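# Stack four magnet blocks from the heap into a tower

## Task

Take four of the magnet blocks from the pile and build a neat single tower of them, each resting squarely on the one below, and end with both grippers released from the stack.

## Robot and tools

ROBOT. Two arms, left_arm and right_arm, each a six-joint arm ending in a two-finger parallel gripper with a fisheye wrist camera: cam_left_wrist and cam_right_wrist, both 504x504. Base positions in the scene frame: left_arm at (+0.035, +0.283, 0) m, right_arm at (+0.043, -0.334, 0) m, both facing roughly along +x. Joint limits (rad): waist -2.618 to 3.054, shoulder 0 to 3.142, elbow 0 to 3.142, wrist pitch and wrist yaw -1.571 to 1.571, wrist roll -2.094 to 2.094. Elbows never quite straighten.

FRAMES. The scene frame has its origin on the table surface midway between the arms; +z is up, +x points out across the table, and left_arm sits on the +y side. The arm names do not refer to image sides. Each gripper has its own axes: the fingers extend along its +z and close along its y. The reported end_effector_position is the pinch point between the pads, about 1 cm short of the fingertips.

RESULT LINES. The state line reads 'left_arm: ... | right_arm: ...', each with end_effector_position (m) and end_effector_quat_wxyz in the scene frame; these readings drift from reality more at long reach. grip_measured gives finger opening on the same -1..+1 scale you command (the last joint value gives it in metres); each gripper may be biased by about 1 mm. HELD marks control steps where some or all of your row was withheld; a 'pose unreachable' line names an arm whose command the clearance check altered or blocked. A 'Hand target' line (only when nothing is kept back) shows the pose the controller is currently driving toward. FAULT / OVER-TEMPERATURE FAULT lines report arm stops; MOTOR HOT warns from 75 °C. Camera calibration (fisheye K, D, T_world_to_cam mapping world to camera) is supplied and may be updated in results with pictures; expect a few mm and about half a degree of error.

THE 14-NUMBER ROW. Used by both execute_actions and move. One list covering both arms: left_arm dx, dy, dz, rx, ry, rz, opening, then right_arm dx, dy, dz, rx, ry, rz, opening. All values lie in [-1, 1]. dx..rz are an offset, not a pose: they are expressed in that gripper's own axes and measured from the gripper pose shown in the most recent result that displays it (before any such result in the scene, and for second and later calls within one reply, from where the arm is when the call starts). Scale: 1.0 equals 0.6 m of translation or 180 degrees; rx, ry, rz form a single rotation vector. Opening is absolute: +1 fully open (0.094 m), -1 closed. Include both arms even if one is idle.

execute_actions. Argument 'actions' is a list holding zero or one item; optional 'pictures' (boolean). Empty list: no command, returns state with pictures. Motion item: {"rows": [...], "steps": n}, 1 to 15 rows, steps 3 to 15 (default 15), each step 1/30 s. Row k applies at step k; the final row repeats for remaining steps. Every row counts from the same reference pose, so rows are not cumulative. Wait item: {"steps": n} with n up to 300, counted from the previous result, so your reply time is included. Pictures come only with an empty list or pictures: true.

move. 'target': one 14-number row as above (offsets from the same reference). 'speed': top path speed in m/s, 0.002 to 0.5, default 0.25; rotation limited to twice that in rad/s. Both grippers follow straight paths finishing together, lasting 0.5 to 10 s (cut off at 10 s). Openings are sent at the start. Paths ignore obstacles and the other arm. Result adds a 'move:' line: ending (done, off_target, moving, held, fault), any limits (paced = pose clipped; held = steps blocked, after which the arm may jump fast) and each gripper's remaining distance. Includes pictures.

wait. 'seconds' 0 to 10; sends nothing new.

zoom_image. 'camera' (cam_left_wrist or cam_right_wrist) and 'region' [x0, y0, x1, y1] in pixels, origin top-left, at most 504 by 504; gives a closer look at the latest image.

read_manual. Optional 'section' (only "licences"); returns licence text, no motion.

finished_scene. 'scene' integer (1 or 2): irreversibly ends the current scene, reports success and gives the next task.

CONTROL BEHAVIOUR. Each step, the commanded pose is clipped to 70 mm and 16 degrees from the measured pose; position wins over orientation if both cannot be met. A far target may need several calls; check the reported pose and command the remainder. Results are taken 3 steps before an action finishes; those steps run during your next reply, and the simulation keeps running while you think. Arms tend to settle a centimetre or more low, and repeated zero offsets let them sag further: to hold an arm still, send the offset back to its desired pose in the first call of a reply and zeros after, aiming higher if it keeps drooping.

GRASPING. To hold a block, command an opening about 0.03 below grip_measured; a smaller gap grips more lightly. Pads exert roughly 50 to 62 N and spike briefly on contact. Occasional external tugs on held items or nudges to loose ones can happen.

CAUTIONS. Never push blocks off the table. Keep the arms from colliding or pressing on each other. Approach contacts slowly and don't aim far past the surface, since speed and overshoot both raise contact force. Avoid drops, slips and slams. Long holds heat motors: at 90 °C the arm halts 10 s, at 100 °C it goes limp and falls. Open both grippers and withdraw once the four-block tower stands.

Each tool is called after "Emit:" by a JSON object that holds its "method" and its "body".

## Session

Emit:
{"method": "execute_actions", "body": {"actions": []}}

Scene clock: 0.00 s of 5800.00 s.
left_arm: end_effector_position=(+0.2571, +0.4942, +0.2032) grip_measured=+1.000 end_effector_quat_wxyz=(-0.110, +0.329, +0.913, +0.216) | right_arm: end_effector_position=(+0.6609, +0.0124, +0.1142) grip_measured=+1.000 end_effector_quat_wxyz=(+0.342, +0.154, +0.871, +0.317)
Joint positions: left_arm=[ 0.625  1.51   1.459 -1.328 -0.452  1.234  0.094] | right_arm=[ 0.503  2.638  2.432 -0.396 -0.066  0.878  0.094]
Joint velocities: left_arm=[-0.002 -0.002 -0.002  0.022  0.007 -0.022  0.   ] | right_arm=[ 0.012  0.007 -0.002  0.051 -0.022  0.022  0.   ]
Hand target (left_arm): +0.257, +0.494, +0.207; -0.106, +0.326, +0.913, +0.220
Hand target (right_arm): +0.663, +0.013, +0.130; +0.354, +0.150, +0.865, +0.323
camera_calibration (this result's frames):
cam_left_wrist: T_world_to_cam=[[-0.424335, -0.809595, -0.405581, 0.584729], [-0.741385, 0.0534635, 0.668946, 0.052204], [-0.519892, 0.584549, -0.622908, 0.090137], [0, 0, 0, 1]] pos_world=[0.333686, 0.417913, 0.25838]
cam_right_wrist: T_world_to_cam=[[-0.103452, -0.782689, -0.613756, 0.140837], [-0.978347, 0.191289, -0.0790341, 0.686261], [0.179264, 0.592289, -0.78553, 0.0910242], [0, 0, 0, 1]] pos_world=[0.669654, -0.0749552, 0.21218]

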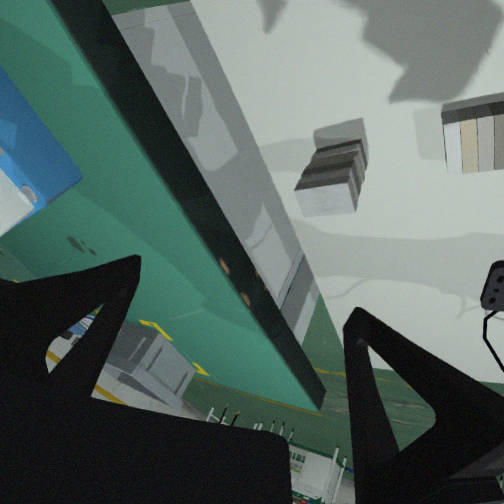

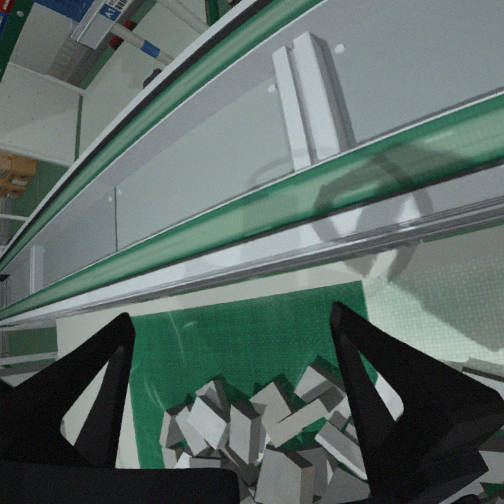

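Emit:
{"method": "move", "body": {"target": [0,0,0,0,0,0,1,0.115,-0.222,-0.537,0.327,0.013,0.356,1], "speed": 0.35}}

Scene clock: 3.03 s of 5800.00 s.
left_arm: end_effector_position=(+0.2571, +0.4942, +0.2032) grip_measured=+1.000 end_effector_quat_wxyz=(-0.110, +0.329, +0.913, +0.216) | right_arm: end_effector_position=(+0.3817, -0.1885, +0.1665) grip_measured=+1.000 end_effector_quat_wxyz=(-0.005, +0.705, +0.709, +0.007)
Joint positions: left_arm=[ 0.625  1.51   1.459 -1.328 -0.452  1.234  0.094] | right_arm=[ 0.407  1.956  1.922 -1.528 -0.014  1.962  0.094]
Joint velocities: left_arm=[-0.027 -0.017 -0.007 -0.022  0.022  0.037  0.   ] | right_arm=[-0.002 -0.002 -0.012 -0.051 -0.066 -0.007  0.   ]
Hand target (left_arm): +0.257, +0.494, +0.203; -0.110, +0.329, +0.913, +0.216
Hand target (right_arm): +0.375, -0.194, +0.171; -0.007, +0.710, +0.704, +0.003
Off the commanded pose (left_arm): 0.000 m, 0 deg.
Off the commanded pose (right_arm): 0.012 m, 1 deg.
Kept back: nothing.
move: off_target (right_arm)
camera_calibration (this result's frames):
cam_left_wrist: T_world_to_cam=[[-0.424335, -0.809595, -0.405581, 0.584729], [-0.741385, 0.0534635, 0.668946, 0.052204], [-0.519892, 0.584549, -0.622908, 0.090137], [0, 0, 0, 1]] pos_world=[0.333686, 0.417913, 0.25838]
cam_right_wrist: T_world_to_cam=[[-0.997379, -0.00691612, 0.0720233, 0.360157], [0.0348251, 0.82665, 0.561637, 0.0820697], [-0.0634225, 0.562673, -0.824243, 0.394668], [0, 0, 0, 1]] pos_world=[0.381386, -0.287421, 0.25327]

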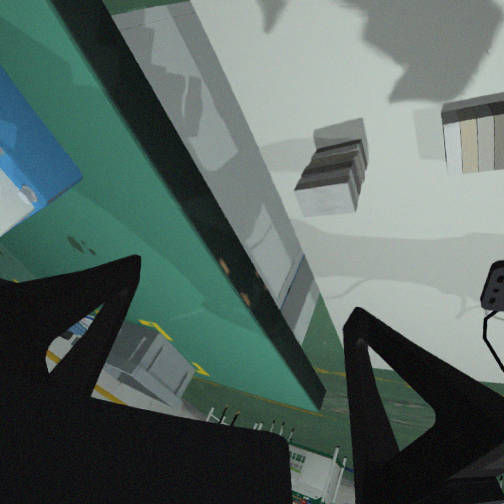

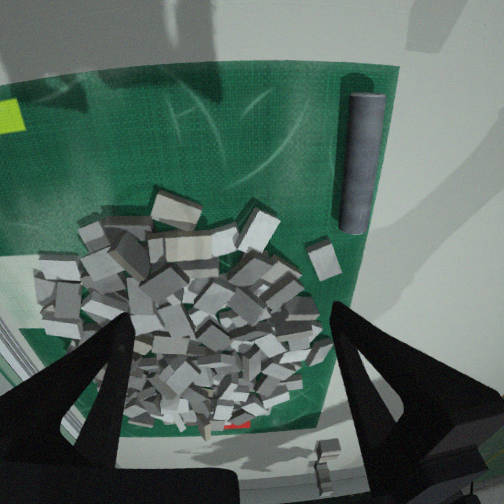

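Emit:
{"method": "zoom_image", "body": {"camera": "cam_right_wrist", "region": [130, 170, 370, 330]}}

Region (130, 170, 370, 330) of cam_right_wrist's 504x504 image, scaled by 2.100, with more detail than that image has.

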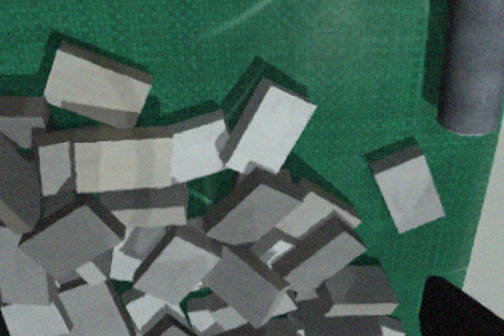

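Emit:
{"method": "move", "body": {"target": [0,0,0,0,0,0,1,0.132,-0.164,0.18,0,-0.005,-0.143,0], "speed": 0.35}}

Scene clock: 4.93 s of 5800.00 s.
left_arm: end_effector_position=(+0.2571, +0.4942, +0.2032) grip_measured=+1.000 end_effector_quat_wxyz=(-0.110, +0.329, +0.913, +0.216) | right_arm: end_effector_position=(+0.2842, -0.1073, +0.0520) grip_measured=+0.002 end_effector_quat_wxyz=(-0.008, +0.533, +0.846, -0.006)
Joint positions: left_arm=[ 0.625  1.51   1.459 -1.328 -0.452  1.234  0.094] | right_arm=[ 0.755  1.851  1.321 -1.057 -0.013  1.868  0.047]
Joint velocities: left_arm=[-0.012 -0.002  0.007 -0.081  0.007 -0.051  0.   ] | right_arm=[ 0.017 -0.007  0.007  0.066 -0.007 -0.081 -0.001]
Hand target (left_arm): +0.257, +0.494, +0.203; -0.110, +0.329, +0.913, +0.216
Hand target (right_arm): +0.285, -0.111, +0.056; +0.003, +0.530, +0.848, -0.002
Off the commanded pose (left_arm): 0.000 m, 0 deg.
Off the commanded pose (right_arm): 0.008 m, 2 deg.
Kept back: nothing.
move: done
camera_calibration (this result's frames):
cam_left_wrist: T_world_to_cam=[[-0.424335, -0.809595, -0.405581, 0.584729], [-0.741385, 0.0534635, 0.668946, 0.052204], [-0.519892, 0.584549, -0.622908, 0.090137], [0, 0, 0, 1]] pos_world=[0.333686, 0.417913, 0.25838]
cam_right_wrist: T_world_to_cam=[[-0.897149, -0.431601, 0.0940439, 0.196479], [-0.313044, 0.771423, 0.553995, 0.175999], [-0.311652, 0.467576, -0.827191, 0.308903], [0, 0, 0, 1]] pos_world=[0.327637, -0.195405, 0.139541]

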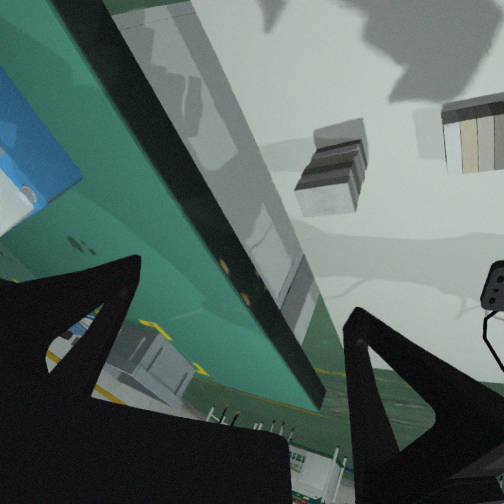

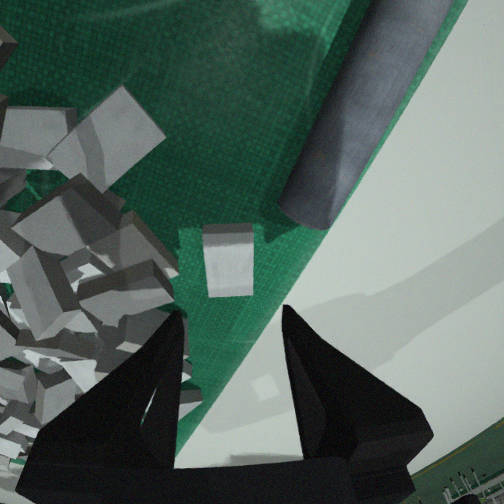

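Emit:
{"method": "move", "body": {"target": [0,0,0,0,0,0,1,-0.016,0.003,0.061,-0.004,0,0,-0.1], "speed": 0.12}}

Emit:
{"method": "move", "body": {"target": [0,0,0,0,0,0,1,0,0,0,0,0,0,-0.53]}}

Emit:
{"method": "move", "body": {"target": [0,0,0,0,0,0,1,0,0.01,-0.07,0,0,0,-0.53]}}

Scene clock: 6.13 s of 5800.00 s.
left_arm: end_effector_position=(+0.2571, +0.4942, +0.2032) grip_measured=+1.000 end_effector_quat_wxyz=(-0.110, +0.329, +0.913, +0.216) | right_arm: end_effector_position=(+0.2893, -0.1106, +0.0184) grip_measured=-0.098 end_effector_quat_wxyz=(-0.006, +0.531, +0.847, +0.004)
Joint positions: left_arm=[ 0.625  1.51   1.459 -1.328 -0.452  1.234  0.094] | right_arm=[ 0.738  1.882  1.221 -0.904 -0.013  1.848  0.042]
Joint velocities: left_arm=[-0.022  0.017  0.007 -0.022 -0.022 -0.022  0.   ] | right_arm=[-0.002 -0.002 -0.002  0.007 -0.037  0.081 -0.   ]
Hand target (left_arm): +0.257, +0.494, +0.203; -0.110, +0.329, +0.913, +0.216
Hand target (right_arm): +0.290, -0.115, +0.016; -0.005, +0.532, +0.846, -0.000
Off the commanded pose (left_arm): 0.000 m, 0 deg.
Off the commanded pose (right_arm): 0.006 m, 1 deg.
Kept back: nothing.
move: done
camera_calibration (this result's frames):
cam_left_wrist: T_world_to_cam=[[-0.424335, -0.809595, -0.405581, 0.584729], [-0.741385, 0.0534635, 0.668946, 0.052204], [-0.519892, 0.584549, -0.622908, 0.090137], [0, 0, 0, 1]] pos_world=[0.333686, 0.417913, 0.25838]
cam_right_wrist: T_world_to_cam=[[-0.897142, -0.435542, 0.0737533, 0.202777], [-0.324118, 0.762458, 0.560005, 0.200761], [-0.300139, 0.478499, -0.8252, 0.282096], [0, 0, 0, 1]] pos_world=[0.331658, -0.199736, 0.105403]

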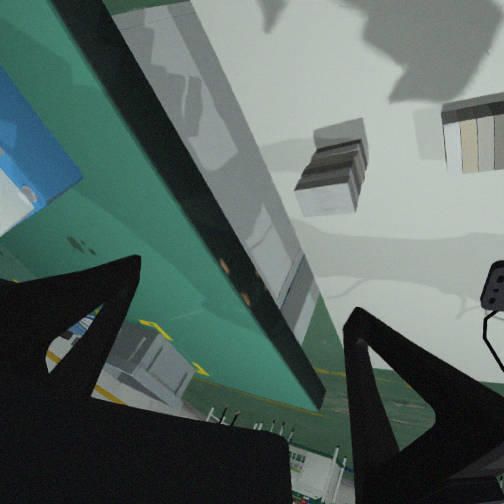

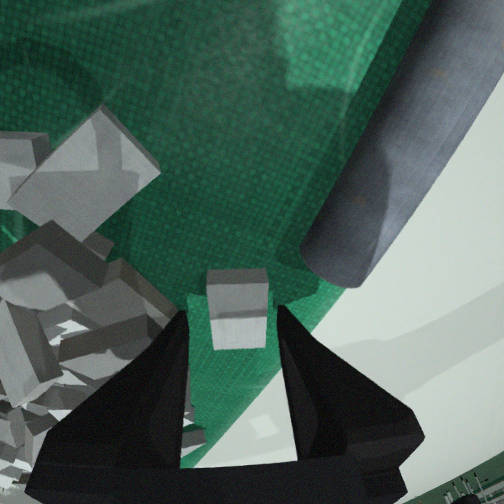

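Scene clock: 6.63 s of 5800.00 s.
left_arm: end_effector_position=(+0.2571, +0.4942, +0.2032) grip_measured=+1.000 end_effector_quat_wxyz=(-0.110, +0.329, +0.913, +0.216) | right_arm: end_effector_position=(+0.2895, -0.1102, +0.0184) grip_measured=-0.496 end_effector_quat_wxyz=(-0.006, +0.531, +0.847, +0.005)
Joint positions: left_arm=[ 0.625  1.51   1.459 -1.328 -0.452  1.234  0.094] | right_arm=[ 0.738  1.882  1.221 -0.903 -0.014  1.848  0.024]
Joint velocities: left_arm=[-0.017 -0.007  0.002 -0.007  0.051 -0.022  0.   ] | right_arm=[-0.002 -0.012 -0.007  0.051  0.037  0.051  0.   ]
Hand target (left_arm): +0.257, +0.494, +0.203; -0.110, +0.329, +0.913, +0.216
Hand target (right_arm): +0.289, -0.111, +0.018; -0.006, +0.531, +0.847, +0.005
Off the commanded pose (left_arm): 0.000 m, 0 deg.
Off the commanded pose (right_arm): 0.000 m, 0 deg.
Kept back: nothing.
move: done
camera_calibration (this result's frames):
cam_left_wrist: T_world_to_cam=[[-0.424335, -0.809595, -0.405581, 0.584729], [-0.741385, 0.0534635, 0.668946, 0.052204], [-0.519892, 0.584549, -0.622908, 0.090137], [0, 0, 0, 1]] pos_world=[0.333686, 0.417913, 0.25838]
cam_right_wrist: T_world_to_cam=[[-0.897186, -0.435662, 0.0724957, 0.203126], [-0.324476, 0.761568, 0.561008, 0.200538], [-0.29962, 0.479805, -0.82463, 0.281971], [0, 0, 0, 1]] pos_world=[0.331796, -0.19952, 0.105292]

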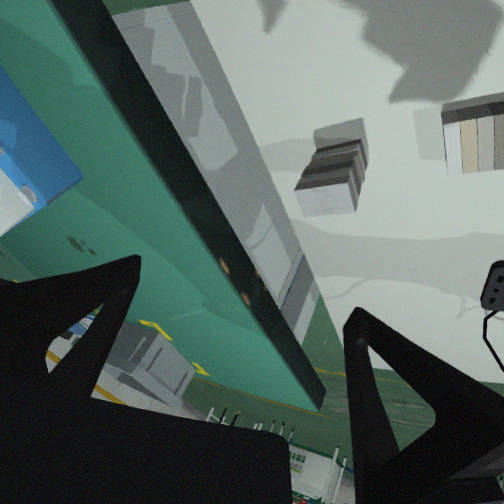

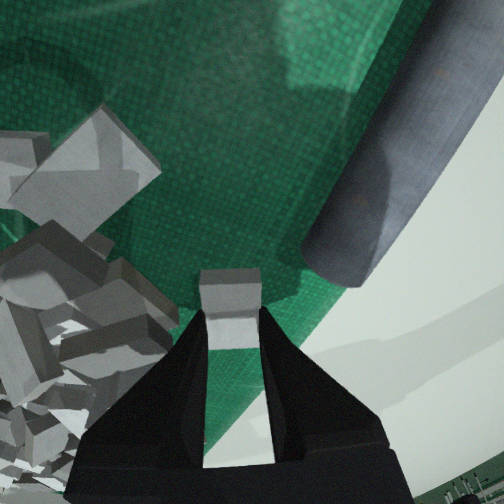

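Scene clock: 7.63 s of 5800.00 s.
left_arm: end_effector_position=(+0.2571, +0.4942, +0.2032) grip_measured=+1.000 end_effector_quat_wxyz=(-0.110, +0.329, +0.913, +0.216) | right_arm: end_effector_position=(+0.2896, -0.1102, +0.0474) grip_measured=-0.496 end_effector_quat_wxyz=(-0.010, +0.531, +0.847, -0.008)
Joint positions: left_arm=[ 0.625  1.51   1.459 -1.328 -0.452  1.234  0.094] | right_arm=[ 0.738  1.867  1.324 -1.048 -0.014  1.848  0.024]
Joint velocities: left_arm=[-0.007  0.002 -0.002 -0.051  0.066 -0.037  0.   ] | right_arm=[-0.017  0.007 -0.012 -0.022 -0.007 -0.007  0.   ]
Hand target (left_arm): +0.257, +0.494, +0.203; -0.110, +0.329, +0.913, +0.216
Hand target (right_arm): +0.294, -0.108, +0.060; -0.006, +0.531, +0.847, +0.005
Off the commanded pose (left_arm): 0.000 m, 0 deg.
Off the commanded pose (right_arm): 0.014 m, 2 deg.
Kept back: nothing.
move: off_target (right_arm)
camera_calibration (this result's frames):
cam_left_wrist: T_world_to_cam=[[-0.424335, -0.809595, -0.405581, 0.584729], [-0.741385, 0.0534635, 0.668946, 0.052204], [-0.519892, 0.584549, -0.622908, 0.090137], [0, 0, 0, 1]] pos_world=[0.333686, 0.417913, 0.25838]
cam_right_wrist: T_world_to_cam=[[-0.895457, -0.434122, 0.0984617, 0.199502], [-0.313201, 0.771606, 0.553651, 0.182439], [-0.316326, 0.464932, -0.826907, 0.309199], [0, 0, 0, 1]] pos_world=[0.333594, -0.19792, 0.135028]

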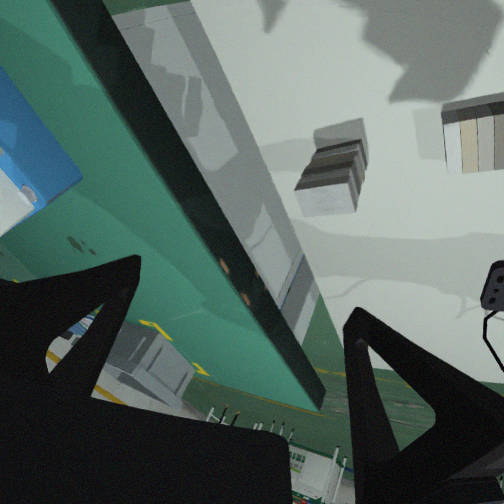

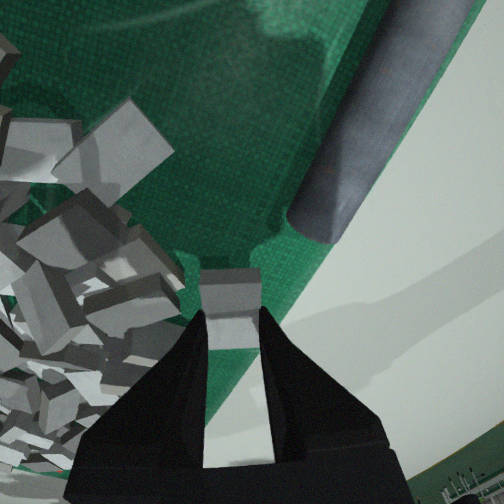

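Emit:
{"method": "execute_actions", "body": {"actions": []}}

Scene clock: 8.00 s of 5800.00 s.
left_arm: end_effector_position=(+0.2571, +0.4942, +0.2032) grip_measured=+1.000 end_effector_quat_wxyz=(-0.110, +0.329, +0.913, +0.216) | right_arm: end_effector_position=(+0.2894, -0.1104, +0.0475) grip_measured=-0.496 end_effector_quat_wxyz=(-0.010, +0.531, +0.847, -0.008)
Joint positions: left_arm=[ 0.625  1.51   1.459 -1.328 -0.452  1.234  0.094] | right_arm=[ 0.738  1.867  1.324 -1.049 -0.014  1.848  0.024]
Joint velocities: left_arm=[-0.007  0.002  0.002  0.051 -0.007 -0.066  0.   ] | right_arm=[ 0.002 -0.002 -0.012 -0.037 -0.066 -0.007 -0.001]
Hand target (left_arm): +0.257, +0.494, +0.203; -0.110, +0.329, +0.913, +0.216
Hand target (right_arm): +0.294, -0.108, +0.060; -0.006, +0.531, +0.847, +0.006
Off the commanded pose (left_arm): 0.000 m, 0 deg.
Off the commanded pose (right_arm): 0.014 m, 2 deg.
Kept back: nothing.
Steps of this call (steps 1 to 11: nothing new was sent). Readings (end_effector_position):
1: left_arm (+0.2571, +0.4942, +0.2032) | right_arm (+0.2895, -0.1102, +0.0474)
2: left_arm (+0.2571, +0.4942, +0.2032) | right_arm (+0.2894, -0.1103, +0.0474)
4: left_arm (+0.2571, +0.4942, +0.2032) | right_arm (+0.2894, -0.1104, +0.0475)
8: left_arm (+0.2571, +0.4942, +0.2032) | right_arm (+0.2894, -0.1104, +0.0475)
11: the state above
camera_calibration (this result's frames):
cam_left_wrist: T_world_to_cam=[[-0.424335, -0.809595, -0.405581, 0.584729], [-0.741385, 0.0534635, 0.668946, 0.052204], [-0.519892, 0.584549, -0.622908, 0.090137], [0, 0, 0, 1]] pos_world=[0.333686, 0.417913, 0.25838]
cam_right_wrist: T_world_to_cam=[[-0.895372, -0.434047, 0.0995574, 0.199161], [-0.312728, 0.772027, 0.553331, 0.18244], [-0.317033, 0.464303, -0.82699, 0.309364], [0, 0, 0, 1]] pos_world=[0.333456, -0.198042, 0.135063]

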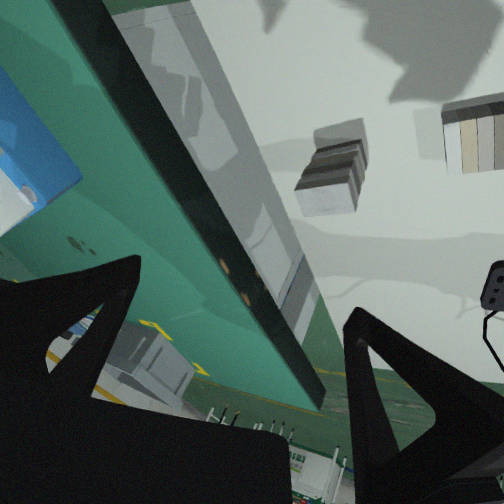

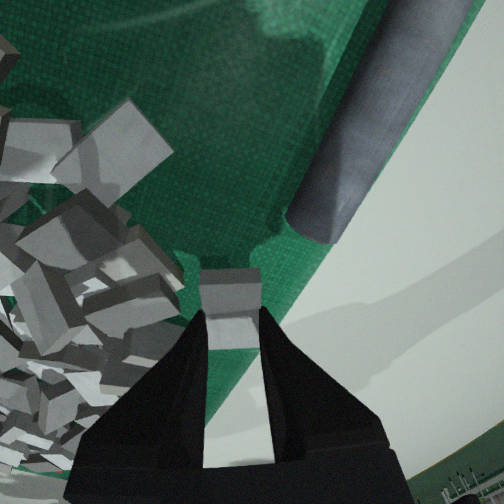

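Emit:
{"method": "move", "body": {"target": [0,0,0,0,0,0,1,-0.273,0.027,-0.03,0,0,-0.217,-0.53], "speed": 0.3}}

Scene clock: 10.07 s of 5800.00 s.
left_arm: end_effector_position=(+0.2571, +0.4942, +0.2032) grip_measured=+1.000 end_effector_quat_wxyz=(-0.110, +0.329, +0.913, +0.216) | right_arm: end_effector_position=(+0.3668, -0.2474, +0.0594) grip_measured=-0.496 end_effector_quat_wxyz=(-0.021, +0.220, +0.975, -0.002)
Joint positions: left_arm=[ 0.625  1.51   1.459 -1.328 -0.452  1.234  0.094] | right_arm=[ 0.26   1.88   1.39  -1.12  -0.016  0.693  0.024]
Joint velocities: left_arm=[-0.007  0.002 -0.007  0.007 -0.066  0.066  0.   ] | right_arm=[-0.007  0.017 -0.007  0.022  0.037 -0.007 -0.   ]
Hand target (left_arm): +0.257, +0.494, +0.203; -0.110, +0.329, +0.913, +0.216
Hand target (right_arm): +0.374, -0.248, +0.066; -0.011, +0.217, +0.976, +0.000
Off the commanded pose (left_arm): 0.000 m, 0 deg.
Off the commanded pose (right_arm): 0.010 m, 1 deg.
Kept back: nothing.
move: done
camera_calibration (this result's frames):
cam_left_wrist: T_world_to_cam=[[-0.424335, -0.809595, -0.405581, 0.584729], [-0.741385, 0.0534635, 0.668946, 0.052204], [-0.519892, 0.584549, -0.622908, 0.090137], [0, 0, 0, 1]] pos_world=[0.333686, 0.417913, 0.25838]
cam_right_wrist: T_world_to_cam=[[-0.424451, -0.901178, 0.0878617, -0.0798022], [-0.71289, 0.392432, 0.581192, 0.357103], [-0.558238, 0.184052, -0.809009, 0.425465], [0, 0, 0, 1]] pos_world=[0.458214, -0.290362, 0.143671]

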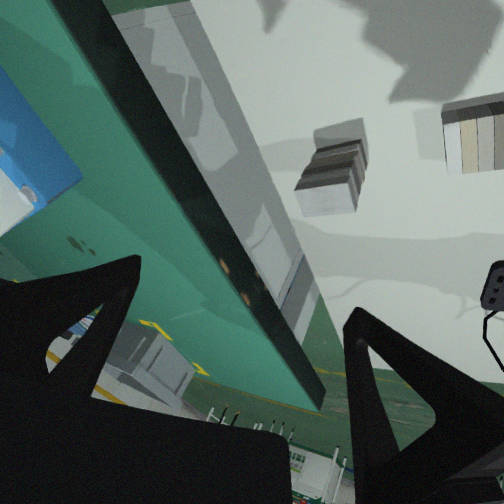

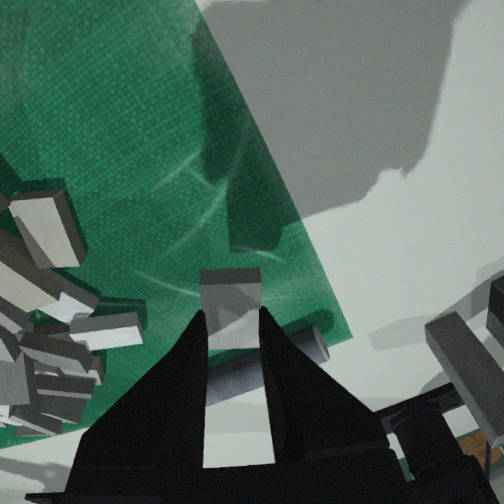

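Emit:
{"method": "move", "body": {"target": [0,0,0,0,0,0,1,-0.01,0.015,0.075,-0.004,-0.013,0,-0.53], "speed": 0.1}}

Emit:
{"method": "execute_actions", "body": {"actions": [{"rows":[[0,0,0,0,0,0,1,0,0,0,0,0,0,-0.1]],"steps":8}]}}

Scene clock: 11.63 s of 5800.00 s.
left_arm: end_effector_position=(+0.2571, +0.4942, +0.2032) grip_measured=+1.000 end_effector_quat_wxyz=(-0.110, +0.329, +0.913, +0.216) | right_arm: end_effector_position=(+0.3683, -0.2458, +0.0184) grip_measured=-0.496 end_effector_quat_wxyz=(-0.018, +0.222, +0.975, -0.001)
Joint positions: left_arm=[ 0.625  1.51   1.459 -1.328 -0.452  1.234  0.094] | right_arm=[ 0.265  1.93   1.287 -0.96  -0.014  0.703  0.024]
Joint velocities: left_arm=[ 0.007 -0.007 -0.002 -0.007  0.022 -0.066  0.   ] | right_arm=[ 0.007 -0.007  0.002  0.007  0.037  0.007 -0.   ]
Hand target (left_arm): +0.257, +0.494, +0.203; -0.110, +0.329, +0.913, +0.216
Hand target (right_arm): +0.375, -0.242, +0.014; -0.001, +0.220, +0.975, -0.000
Off the commanded pose (left_arm): 0.000 m, 0 deg.
Off the commanded pose (right_arm): 0.008 m, 2 deg.
Kept back: nothing.
move: done
camera_calibration (this result's frames):
cam_left_wrist: T_world_to_cam=[[-0.424335, -0.809595, -0.405581, 0.584729], [-0.741385, 0.0534635, 0.668946, 0.052204], [-0.519892, 0.584549, -0.622908, 0.090137], [0, 0, 0, 1]] pos_world=[0.333686, 0.417913, 0.25838]
cam_right_wrist: T_world_to_cam=[[-0.429486, -0.899031, 0.0853561, -0.0716314], [-0.715326, 0.396366, 0.575503, 0.383249], [-0.551227, 0.186113, -0.813333, 0.390898], [0, 0, 0, 1]] pos_world=[0.458857, -0.289057, 0.103483]

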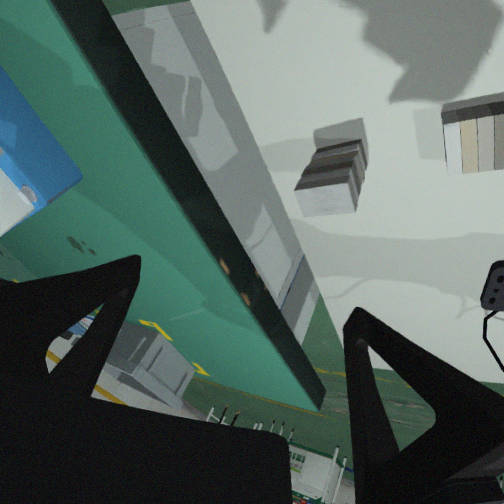

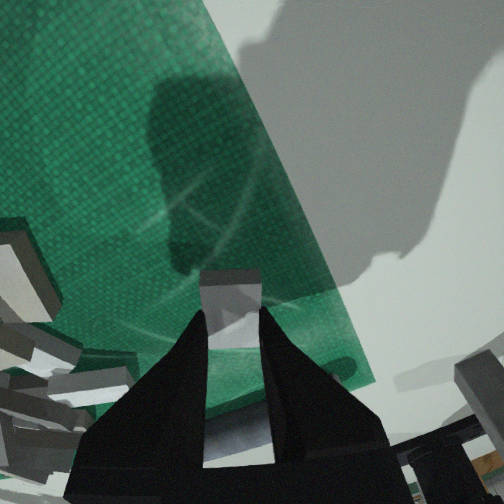

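Scene clock: 11.80 s of 5800.00 s.
left_arm: end_effector_position=(+0.2571, +0.4942, +0.2032) grip_measured=+1.000 end_effector_quat_wxyz=(-0.110, +0.329, +0.913, +0.216) | right_arm: end_effector_position=(+0.3680, -0.2458, +0.0185) grip_measured=-0.102 end_effector_quat_wxyz=(-0.018, +0.222, +0.975, -0.001)
Joint positions: left_arm=[ 0.625  1.51   1.459 -1.328 -0.452  1.234  0.094] | right_arm=[ 0.265  1.93   1.287 -0.961 -0.014  0.703  0.042]
Joint velocities: left_arm=[ 0.007  0.007 -0.012  0.037  0.007  0.007  0.   ] | right_arm=[ 0.002  0.002 -0.002  0.022 -0.007  0.066  0.001]
Steps of this call (steps 1 to 5: the first 5 steps of this action). Readings (end_effector_position):
1: left_arm (+0.2571, +0.4942, +0.2032) | right_arm (+0.3681, -0.2458, +0.0184)
2: left_arm (+0.2571, +0.4942, +0.2032) | right_arm (+0.3681, -0.2458, +0.0184)
4: left_arm (+0.2571, +0.4942, +0.2032) | right_arm (+0.3680, -0.2458, +0.0185)
5: the state above

Emit:
{"method": "move", "body": {"target": [0,0,0,0,0,0,1,0,0,-0.055,0,0,0,-0.1]}}

Emit:
{"method": "move", "body": {"target": [0,0,0,0,0,0,1,-0.065,0.155,-0.03,0,-0.01,0,-0.1]}}

Scene clock: 12.97 s of 5800.00 s.
left_arm: end_effector_position=(+0.2571, +0.4942, +0.2032) grip_measured=+1.000 end_effector_quat_wxyz=(-0.110, +0.329, +0.913, +0.216) | right_arm: end_effector_position=(+0.3611, -0.2476, +0.0391) grip_measured=-0.102 end_effector_quat_wxyz=(-0.035, +0.222, +0.974, -0.010)
Joint positions: left_arm=[ 0.625  1.51   1.459 -1.328 -0.452  1.234  0.094] | right_arm=[ 0.265  1.91   1.345 -1.076 -0.014  0.703  0.042]
Joint velocities: left_arm=[-0.012  0.002  0.017  0.022 -0.007  0.007  0.   ] | right_arm=[-0.017 -0.012  0.002  0.037  0.051 -0.051 -0.001]
Hand target (left_arm): +0.257, +0.494, +0.203; -0.110, +0.329, +0.913, +0.216
Hand target (right_arm): +0.368, -0.246, +0.051; -0.018, +0.222, +0.975, -0.001
Off your previous action's commanded pose (left_arm): 0.000 m, 0 deg at its last step (step 3 of this call).
Off your previous action's commanded pose (right_arm): 0.000 m, 0 deg at its last step (step 3 of this call).
Off the commanded pose (left_arm): 0.000 m, 0 deg.
Off the commanded pose (right_arm): 0.015 m, 2 deg.
Kept back: nothing.
move: off_target (right_arm)
camera_calibration (this result's frames):
cam_left_wrist: T_world_to_cam=[[-0.424335, -0.809595, -0.405581, 0.584729], [-0.741385, 0.0534635, 0.668946, 0.052204], [-0.519892, 0.584549, -0.622908, 0.090137], [0, 0, 0, 1]] pos_world=[0.333686, 0.417913, 0.25838]
cam_right_wrist: T_world_to_cam=[[-0.425883, -0.898093, 0.109786, -0.0801633], [-0.693668, 0.402006, 0.597675, 0.35971], [-0.580902, 0.178385, -0.794186, 0.412129], [0, 0, 0, 1]] pos_world=[0.454786, -0.290117, 0.121118]

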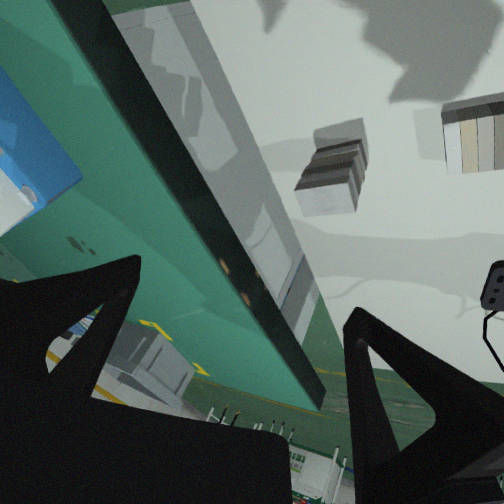

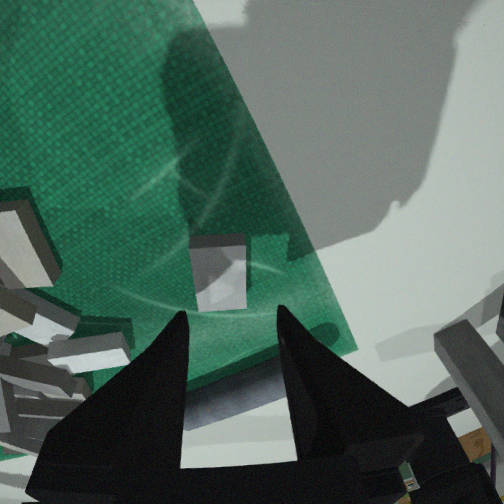

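Scene clock: 14.10 s of 5800.00 s.
left_arm: end_effector_position=(+0.2571, +0.4942, +0.2032) grip_measured=+1.000 end_effector_quat_wxyz=(-0.110, +0.329, +0.913, +0.216) | right_arm: end_effector_position=(+0.4326, -0.1817, +0.0472) grip_measured=-0.102 end_effector_quat_wxyz=(-0.030, +0.220, +0.975, -0.012)
Joint positions: left_arm=[ 0.625  1.51   1.459 -1.328 -0.452  1.234  0.094] | right_arm=[ 0.375  2.238  1.876 -1.271 -0.014  0.808  0.042]
Joint velocities: left_arm=[-0.007 -0.017 -0.007  0.095  0.022 -0.022  0.   ] | right_arm=[-0.007  0.002  0.002  0.007 -0.007  0.007  0.   ]
Hand target (left_arm): +0.257, +0.494, +0.203; -0.110, +0.329, +0.913, +0.216
Hand target (right_arm): +0.438, -0.181, +0.052; -0.019, +0.222, +0.975, -0.014
Off the commanded pose (left_arm): 0.000 m, 0 deg.
Off the commanded pose (right_arm): 0.007 m, 1 deg.
Kept back: nothing.
move: done
camera_calibration (this result's frames):
cam_left_wrist: T_world_to_cam=[[-0.424335, -0.809595, -0.405581, 0.584729], [-0.741385, 0.0534635, 0.668946, 0.052204], [-0.519892, 0.584549, -0.622908, 0.090137], [0, 0, 0, 1]] pos_world=[0.333686, 0.417913, 0.25838]
cam_right_wrist: T_world_to_cam=[[-0.421704, -0.899919, 0.110959, 0.00640106], [-0.700433, 0.401021, 0.590403, 0.381025], [-0.575812, 0.171256, -0.799445, 0.445061], [0, 0, 0, 1]] pos_world=[0.525854, -0.223258, 0.130133]

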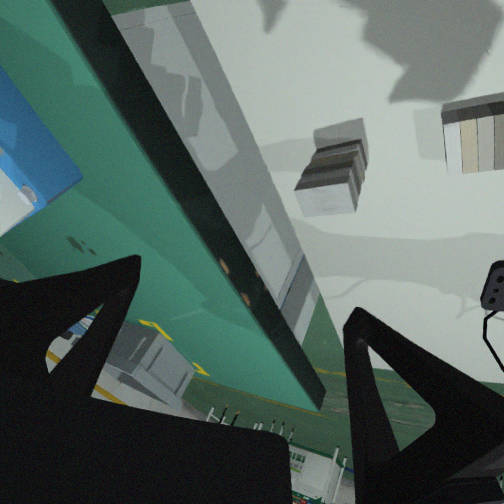

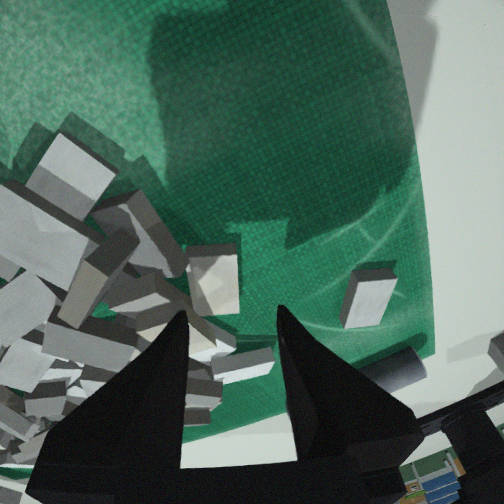

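Emit:
{"method": "zoom_image", "body": {"camera": "cam_right_wrist", "region": [90,170,330,410]}}

Region (90, 170, 330, 410) of cam_right_wrist's 504x504 image, scaled by 2.100, with more detail than that image has.

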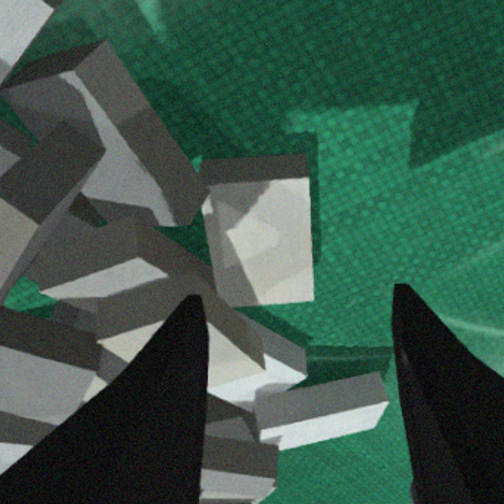

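Emit:
{"method": "move", "body": {"target": [0,0,0,0,0,0,1,0,0.02,0.028,-0.012,-0.017,0,-0.25], "speed": 0.1}}

Scene clock: 15.27 s of 5800.00 s.
left_arm: end_effector_position=(+0.2571, +0.4942, +0.2032) grip_measured=+1.000 end_effector_quat_wxyz=(-0.110, +0.329, +0.913, +0.216) | right_arm: end_effector_position=(+0.4341, -0.1756, +0.0242) grip_measured=-0.249 end_effector_quat_wxyz=(-0.017, +0.222, +0.975, -0.004)
Joint positions: left_arm=[ 0.625  1.51   1.459 -1.328 -0.452  1.234  0.094] | right_arm=[ 0.387  2.237  1.783 -1.148 -0.013  0.824  0.035]
Joint velocities: left_arm=[ 0.007 -0.002 -0.007  0.022  0.022  0.007  0.   ] | right_arm=[ 0.002 -0.022 -0.002 -0.007 -0.022 -0.051 -0.   ]
Hand target (left_arm): +0.257, +0.494, +0.203; -0.110, +0.329, +0.913, +0.216
Hand target (right_arm): +0.437, -0.171, +0.030; -0.000, +0.220, +0.976, +0.001
Off the commanded pose (left_arm): 0.000 m, 0 deg.
Off the commanded pose (right_arm): 0.008 m, 2 deg.
Kept back: nothing.
move: done
camera_calibration (this result's frames):
cam_left_wrist: T_world_to_cam=[[-0.424335, -0.809595, -0.405581, 0.584729], [-0.741385, 0.0534635, 0.668946, 0.052204], [-0.519892, 0.584549, -0.622908, 0.090137], [0, 0, 0, 1]] pos_world=[0.333686, 0.417913, 0.25838]
cam_right_wrist: T_world_to_cam=[[-0.428047, -0.899279, 0.0898487, 0.0184095], [-0.716185, 0.398164, 0.573188, 0.399976], [-0.55123, 0.181003, -0.814483, 0.417963], [0, 0, 0, 1]] pos_world=[0.524731, -0.218353, 0.109508]

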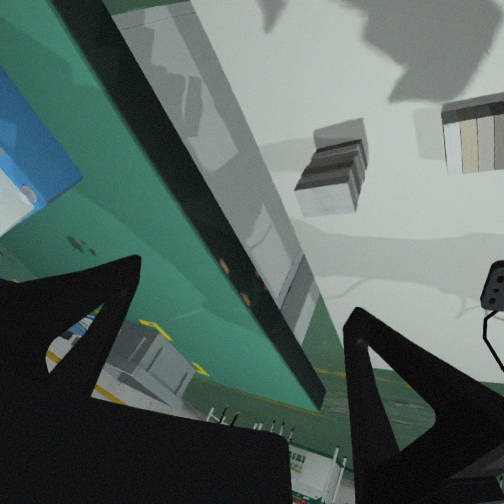

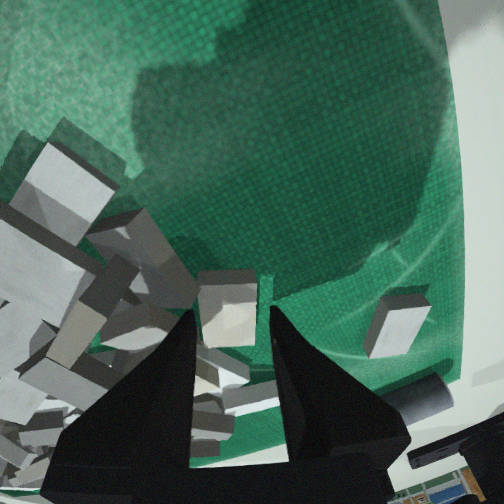

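Already straddling. Slightly lower, close.

Emit:
{"method": "move", "body": {"target": [0,0,0,0,0,0,1,0,0.004,0.012,0,-0.01,0,-0.3], "speed": 0.05}}

Emit:
{"method": "execute_actions", "body": {"actions": [{"rows":[[0,0,0,0,0,0,1,0,0,0,0,0,0,-0.38],[0,0,0,0,0,0,1,0,0,0,0,0,0,-0.44],[0,0,0,0,0,0,1,0,0,0,0,0,0,-0.48],[0,0,0,0,0,0,1,0,0,0,0,0,0,-0.53]],"steps":11}], "pictures": true}}

Scene clock: 16.20 s of 5800.00 s.
left_arm: end_effector_position=(+0.2571, +0.4942, +0.2032) grip_measured=+1.000 end_effector_quat_wxyz=(-0.110, +0.329, +0.913, +0.216) | right_arm: end_effector_position=(+0.4338, -0.1770, +0.0168) grip_measured=-0.298 end_effector_quat_wxyz=(-0.013, +0.224, +0.974, -0.005)
Joint positions: left_arm=[ 0.625  1.51   1.459 -1.328 -0.452  1.234  0.094] | right_arm=[ 0.387  2.237  1.753 -1.114 -0.007  0.829  0.033]
Joint velocities: left_arm=[-0.027 -0.007  0.002  0.022 -0.022 -0.022  0.   ] | right_arm=[-0.012 -0.002 -0.007 -0.037 -0.007  0.007  0.   ]
Hand target (left_arm): +0.257, +0.494, +0.203; -0.110, +0.329, +0.913, +0.216
Hand target (right_arm): +0.435, -0.174, +0.017; -0.002, +0.221, +0.975, -0.007
Off the commanded pose (left_arm): 0.000 m, 0 deg.
Off the commanded pose (right_arm): 0.004 m, 1 deg.
Kept back: nothing.
move: done
camera_calibration (this result's frames):
cam_left_wrist: T_world_to_cam=[[-0.424335, -0.809595, -0.405581, 0.584729], [-0.741385, 0.0534635, 0.668946, 0.052204], [-0.519892, 0.584549, -0.622908, 0.090137], [0, 0, 0, 1]] pos_world=[0.333686, 0.417913, 0.25838]
cam_right_wrist: T_world_to_cam=[[-0.432862, -0.896796, 0.0915806, 0.0202248], [-0.717663, 0.404302, 0.567009, 0.406401], [-0.545518, 0.179713, -0.818605, 0.409345], [0, 0, 0, 1]] pos_world=[0.523719, -0.219736, 0.102806]

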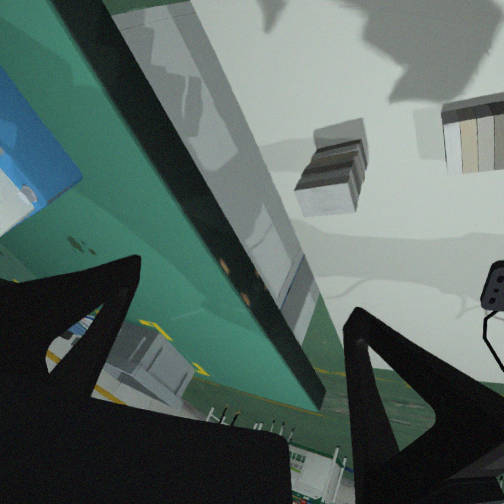

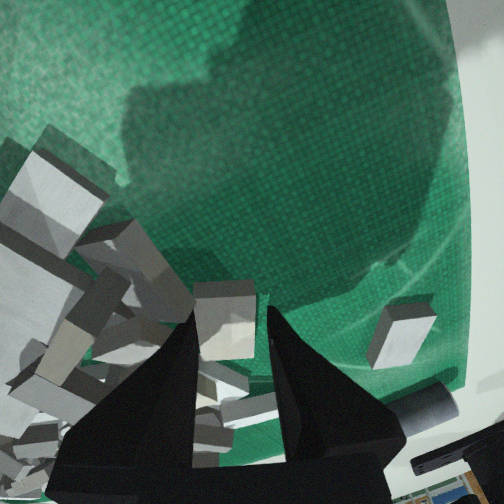

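Scene clock: 16.47 s of 5800.00 s.
left_arm: end_effector_position=(+0.2571, +0.4942, +0.2032) grip_measured=+1.000 end_effector_quat_wxyz=(-0.110, +0.329, +0.913, +0.216) | right_arm: end_effector_position=(+0.4338, -0.1769, +0.0168) grip_measured=-0.477 end_effector_quat_wxyz=(-0.014, +0.224, +0.974, -0.005)
Joint positions: left_arm=[ 0.625  1.51   1.459 -1.328 -0.452  1.234  0.094] | right_arm=[ 0.387  2.237  1.753 -1.114 -0.007  0.829  0.025]
Joint velocities: left_arm=[ 0.007 -0.007 -0.002 -0.007 -0.051 -0.007  0.   ] | right_arm=[ 0.002 -0.012 -0.002 -0.007 -0.022 -0.037  0.001]
Steps of this call (steps 1 to 8: the first 8 steps of this action). Readings (end_effector_position):
1: left_arm (+0.2571, +0.4942, +0.2032) | right_arm (+0.4338, -0.1769, +0.0168)
2: left_arm (+0.2571, +0.4942, +0.2032) | right_arm (+0.4338, -0.1769, +0.0168)
4: left_arm (+0.2571, +0.4942, +0.2032) | right_arm (+0.4338, -0.1769, +0.0168)
8: the state above
camera_calibration (this result's frames):
cam_left_wrist: T_world_to_cam=[[-0.424335, -0.809595, -0.405581, 0.584729], [-0.741385, 0.0534635, 0.668946, 0.052204], [-0.519892, 0.584549, -0.622908, 0.090137], [0, 0, 0, 1]] pos_world=[0.333686, 0.417913, 0.25838]
cam_right_wrist: T_world_to_cam=[[-0.432859, -0.896824, 0.0913235, 0.0202686], [-0.717579, 0.404109, 0.567253, 0.406283], [-0.545631, 0.180009, -0.818464, 0.409419], [0, 0, 0, 1]] pos_world=[0.523705, -0.219704, 0.102779]

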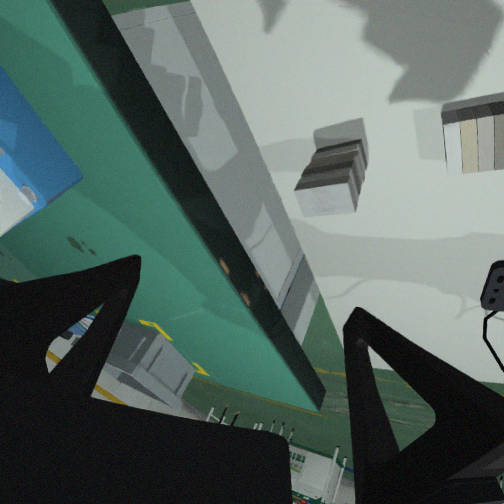

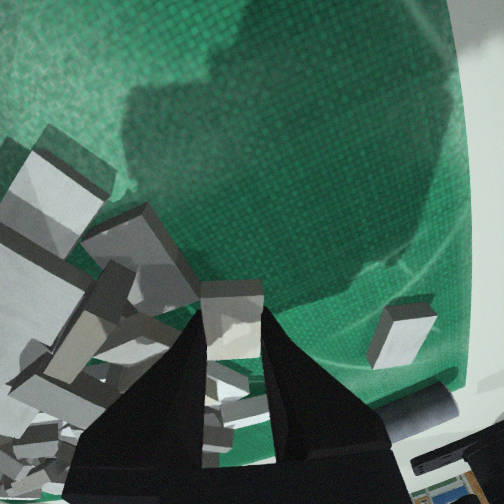

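Emit:
{"method": "move", "body": {"target": [0,0,0,0,0,0,1,0,0,-0.065,0,-0.01,0,-0.51], "speed": 0.2}}

Emit:
{"method": "move", "body": {"target": [0,0,0,0,0,0,1,0.035,-0.15,-0.01,-0.01,-0.015,0,-0.51]}}

Scene clock: 17.67 s of 5800.00 s.
left_arm: end_effector_position=(+0.2571, +0.4942, +0.2032) grip_measured=+1.000 end_effector_quat_wxyz=(-0.110, +0.329, +0.913, +0.216) | right_arm: end_effector_position=(+0.4277, -0.1799, +0.0398) grip_measured=-0.477 end_effector_quat_wxyz=(-0.020, +0.226, +0.974, -0.012)
Joint positions: left_arm=[ 0.625  1.51   1.459 -1.328 -0.452  1.234  0.094] | right_arm=[ 0.387  2.209  1.799 -1.207 -0.004  0.833  0.025]
Joint velocities: left_arm=[-0.007 -0.017 -0.002 -0.007 -0.022  0.007  0.   ] | right_arm=[-0.017  0.002  0.017 -0.022 -0.022 -0.051  0.001]
Hand target (left_arm): +0.257, +0.494, +0.203; -0.110, +0.329, +0.913, +0.216
Hand target (right_arm): +0.434, -0.177, +0.055; +0.002, +0.224, +0.975, -0.009
Off your previous action's commanded pose (left_arm): 0.000 m, 0 deg at its last step (step 3 of this call).
Off your previous action's commanded pose (right_arm): 0.000 m, 0 deg at its last step (step 3 of this call).
Off the commanded pose (left_arm): 0.000 m, 0 deg.
Off the commanded pose (right_arm): 0.018 m, 3 deg.
Kept back: nothing.
move: off_target (right_arm)
camera_calibration (this result's frames):
cam_left_wrist: T_world_to_cam=[[-0.424335, -0.809595, -0.405581, 0.584729], [-0.741385, 0.0534635, 0.668946, 0.052204], [-0.519892, 0.584549, -0.622908, 0.090137], [0, 0, 0, 1]] pos_world=[0.333686, 0.417913, 0.25838]
cam_right_wrist: T_world_to_cam=[[-0.43422, -0.894439, 0.106921, 0.013317], [-0.706873, 0.411903, 0.575036, 0.386544], [-0.558376, 0.174113, -0.811111, 0.429606], [0, 0, 0, 1]] pos_world=[0.518902, -0.222107, 0.124758]

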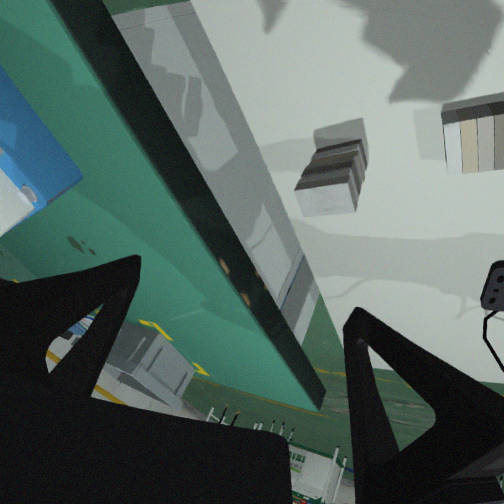

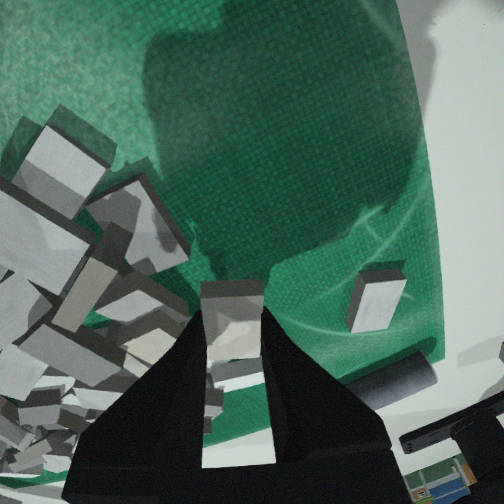

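Scene clock: 18.70 s of 5800.00 s.
left_arm: end_effector_position=(+0.2571, +0.4942, +0.2032) grip_measured=+1.000 end_effector_quat_wxyz=(-0.110, +0.329, +0.913, +0.216) | right_arm: end_effector_position=(+0.3665, -0.2485, +0.0440) grip_measured=-0.477 end_effector_quat_wxyz=(-0.006, +0.228, +0.974, -0.002)
Joint positions: left_arm=[ 0.625  1.51   1.459 -1.328 -0.452  1.234  0.094] | right_arm=[ 0.265  1.871  1.314 -1.028 -0.002  0.714  0.025]
Joint velocities: left_arm=[-0.007 -0.002 -0.002 -0.007  0.007 -0.007  0.   ] | right_arm=[-0.007 -0.017  0.002  0.051 -0.11   0.081 -0.   ]
Hand target (left_arm): +0.257, +0.494, +0.203; -0.110, +0.329, +0.913, +0.216
Hand target (right_arm): +0.369, -0.250, +0.048; +0.007, +0.225, +0.974, -0.001
Off the commanded pose (left_arm): 0.000 m, 0 deg.
Off the commanded pose (right_arm): 0.007 m, 1 deg.
Kept back: nothing.
move: done
camera_calibration (this result's frames):
cam_left_wrist: T_world_to_cam=[[-0.424335, -0.809595, -0.405581, 0.584729], [-0.741385, 0.0534635, 0.668946, 0.052204], [-0.519892, 0.584549, -0.622908, 0.090137], [0, 0, 0, 1]] pos_world=[0.333686, 0.417913, 0.25838]
cam_right_wrist: T_world_to_cam=[[-0.440929, -0.893692, 0.0830468, -0.0714827], [-0.72302, 0.408493, 0.557113, 0.374982], [-0.531811, 0.185603, -0.826274, 0.404543], [0, 0, 0, 1]] pos_world=[0.454741, -0.292145, 0.131292]

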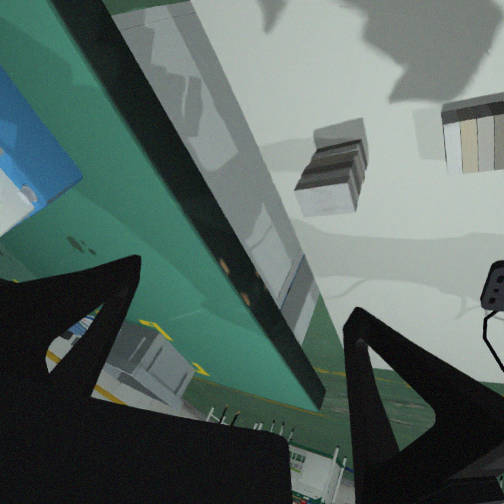

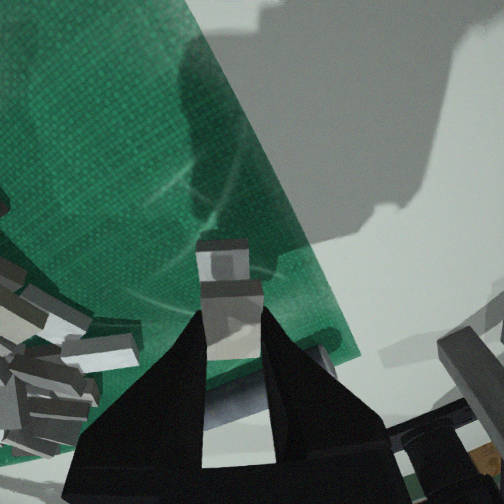

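Emit:
{"method": "move", "body": {"target": [0,0,0,0,0,0,1,-0.008,0.02,0.017,0,-0.004,0,-0.51], "speed": 0.06}}

Emit:
{"method": "zoom_image", "body": {"camera": "cam_right_wrist", "region": [150,220,320,390]}}

Scene clock: 19.70 s of 5800.00 s.
left_arm: end_effector_position=(+0.2571, +0.4942, +0.2032) grip_measured=+1.000 end_effector_quat_wxyz=(-0.110, +0.329, +0.913, +0.216) | right_arm: end_effector_position=(+0.3676, -0.2446, +0.0301) grip_measured=-0.477 end_effector_quat_wxyz=(-0.015, +0.229, +0.973, -0.007)
Joint positions: left_arm=[ 0.625  1.51   1.459 -1.328 -0.452  1.234  0.094] | right_arm=[ 0.276  1.914  1.314 -1.005 -0.002  0.727  0.025]
Joint velocities: left_arm=[-0.002 -0.002 -0.002 -0.022 -0.037  0.037  0.   ] | right_arm=[-0.017 -0.017 -0.012 -0.066  0.022  0.022 -0.001]
Hand target (left_arm): +0.257, +0.494, +0.203; -0.110, +0.329, +0.913, +0.216
Hand target (right_arm): +0.376, -0.240, +0.034; -0.000, +0.228, +0.974, -0.004
Off the commanded pose (left_arm): 0.000 m, 0 deg.
Off the commanded pose (right_arm): 0.010 m, 2 deg.
Kept back: nothing.
move: done
camera_calibration (this result's frames):
cam_left_wrist: T_world_to_cam=[[-0.424335, -0.809595, -0.405581, 0.584729], [-0.741385, 0.0534635, 0.668946, 0.052204], [-0.519892, 0.584549, -0.622908, 0.090137], [0, 0, 0, 1]] pos_world=[0.333686, 0.417913, 0.25838]
cam_right_wrist: T_world_to_cam=[[-0.440845, -0.892349, 0.0967938, -0.0663851], [-0.711062, 0.413009, 0.569047, 0.378259], [-0.547765, 0.182035, -0.816588, 0.397567], [0, 0, 0, 1]] pos_world=[0.457473, -0.287834, 0.115827]

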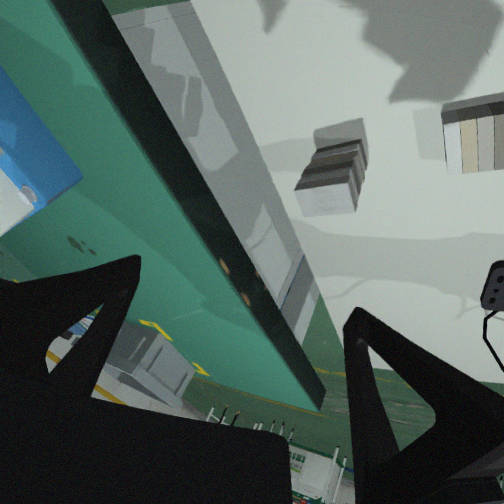

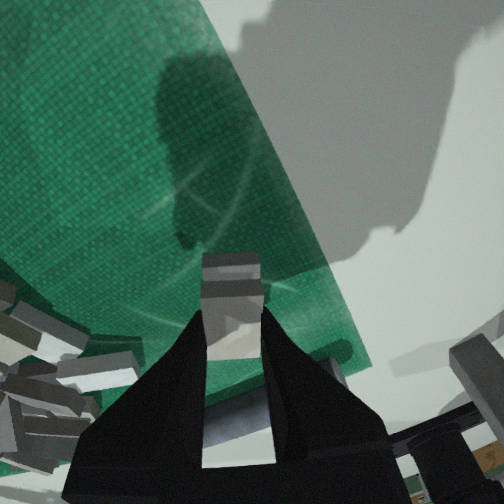

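Region (150, 220, 320, 390) of cam_right_wrist's 504x504 image, scaled by 2.965, with more detail than that image has.

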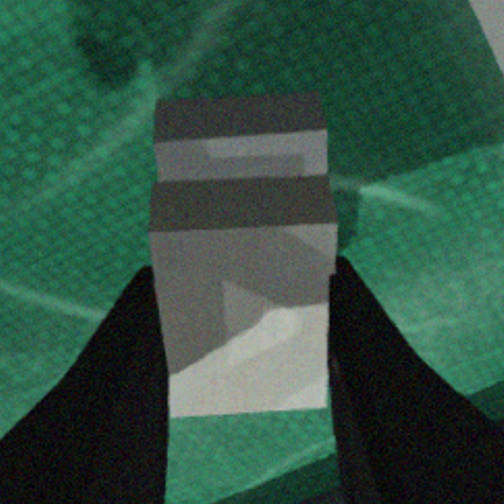

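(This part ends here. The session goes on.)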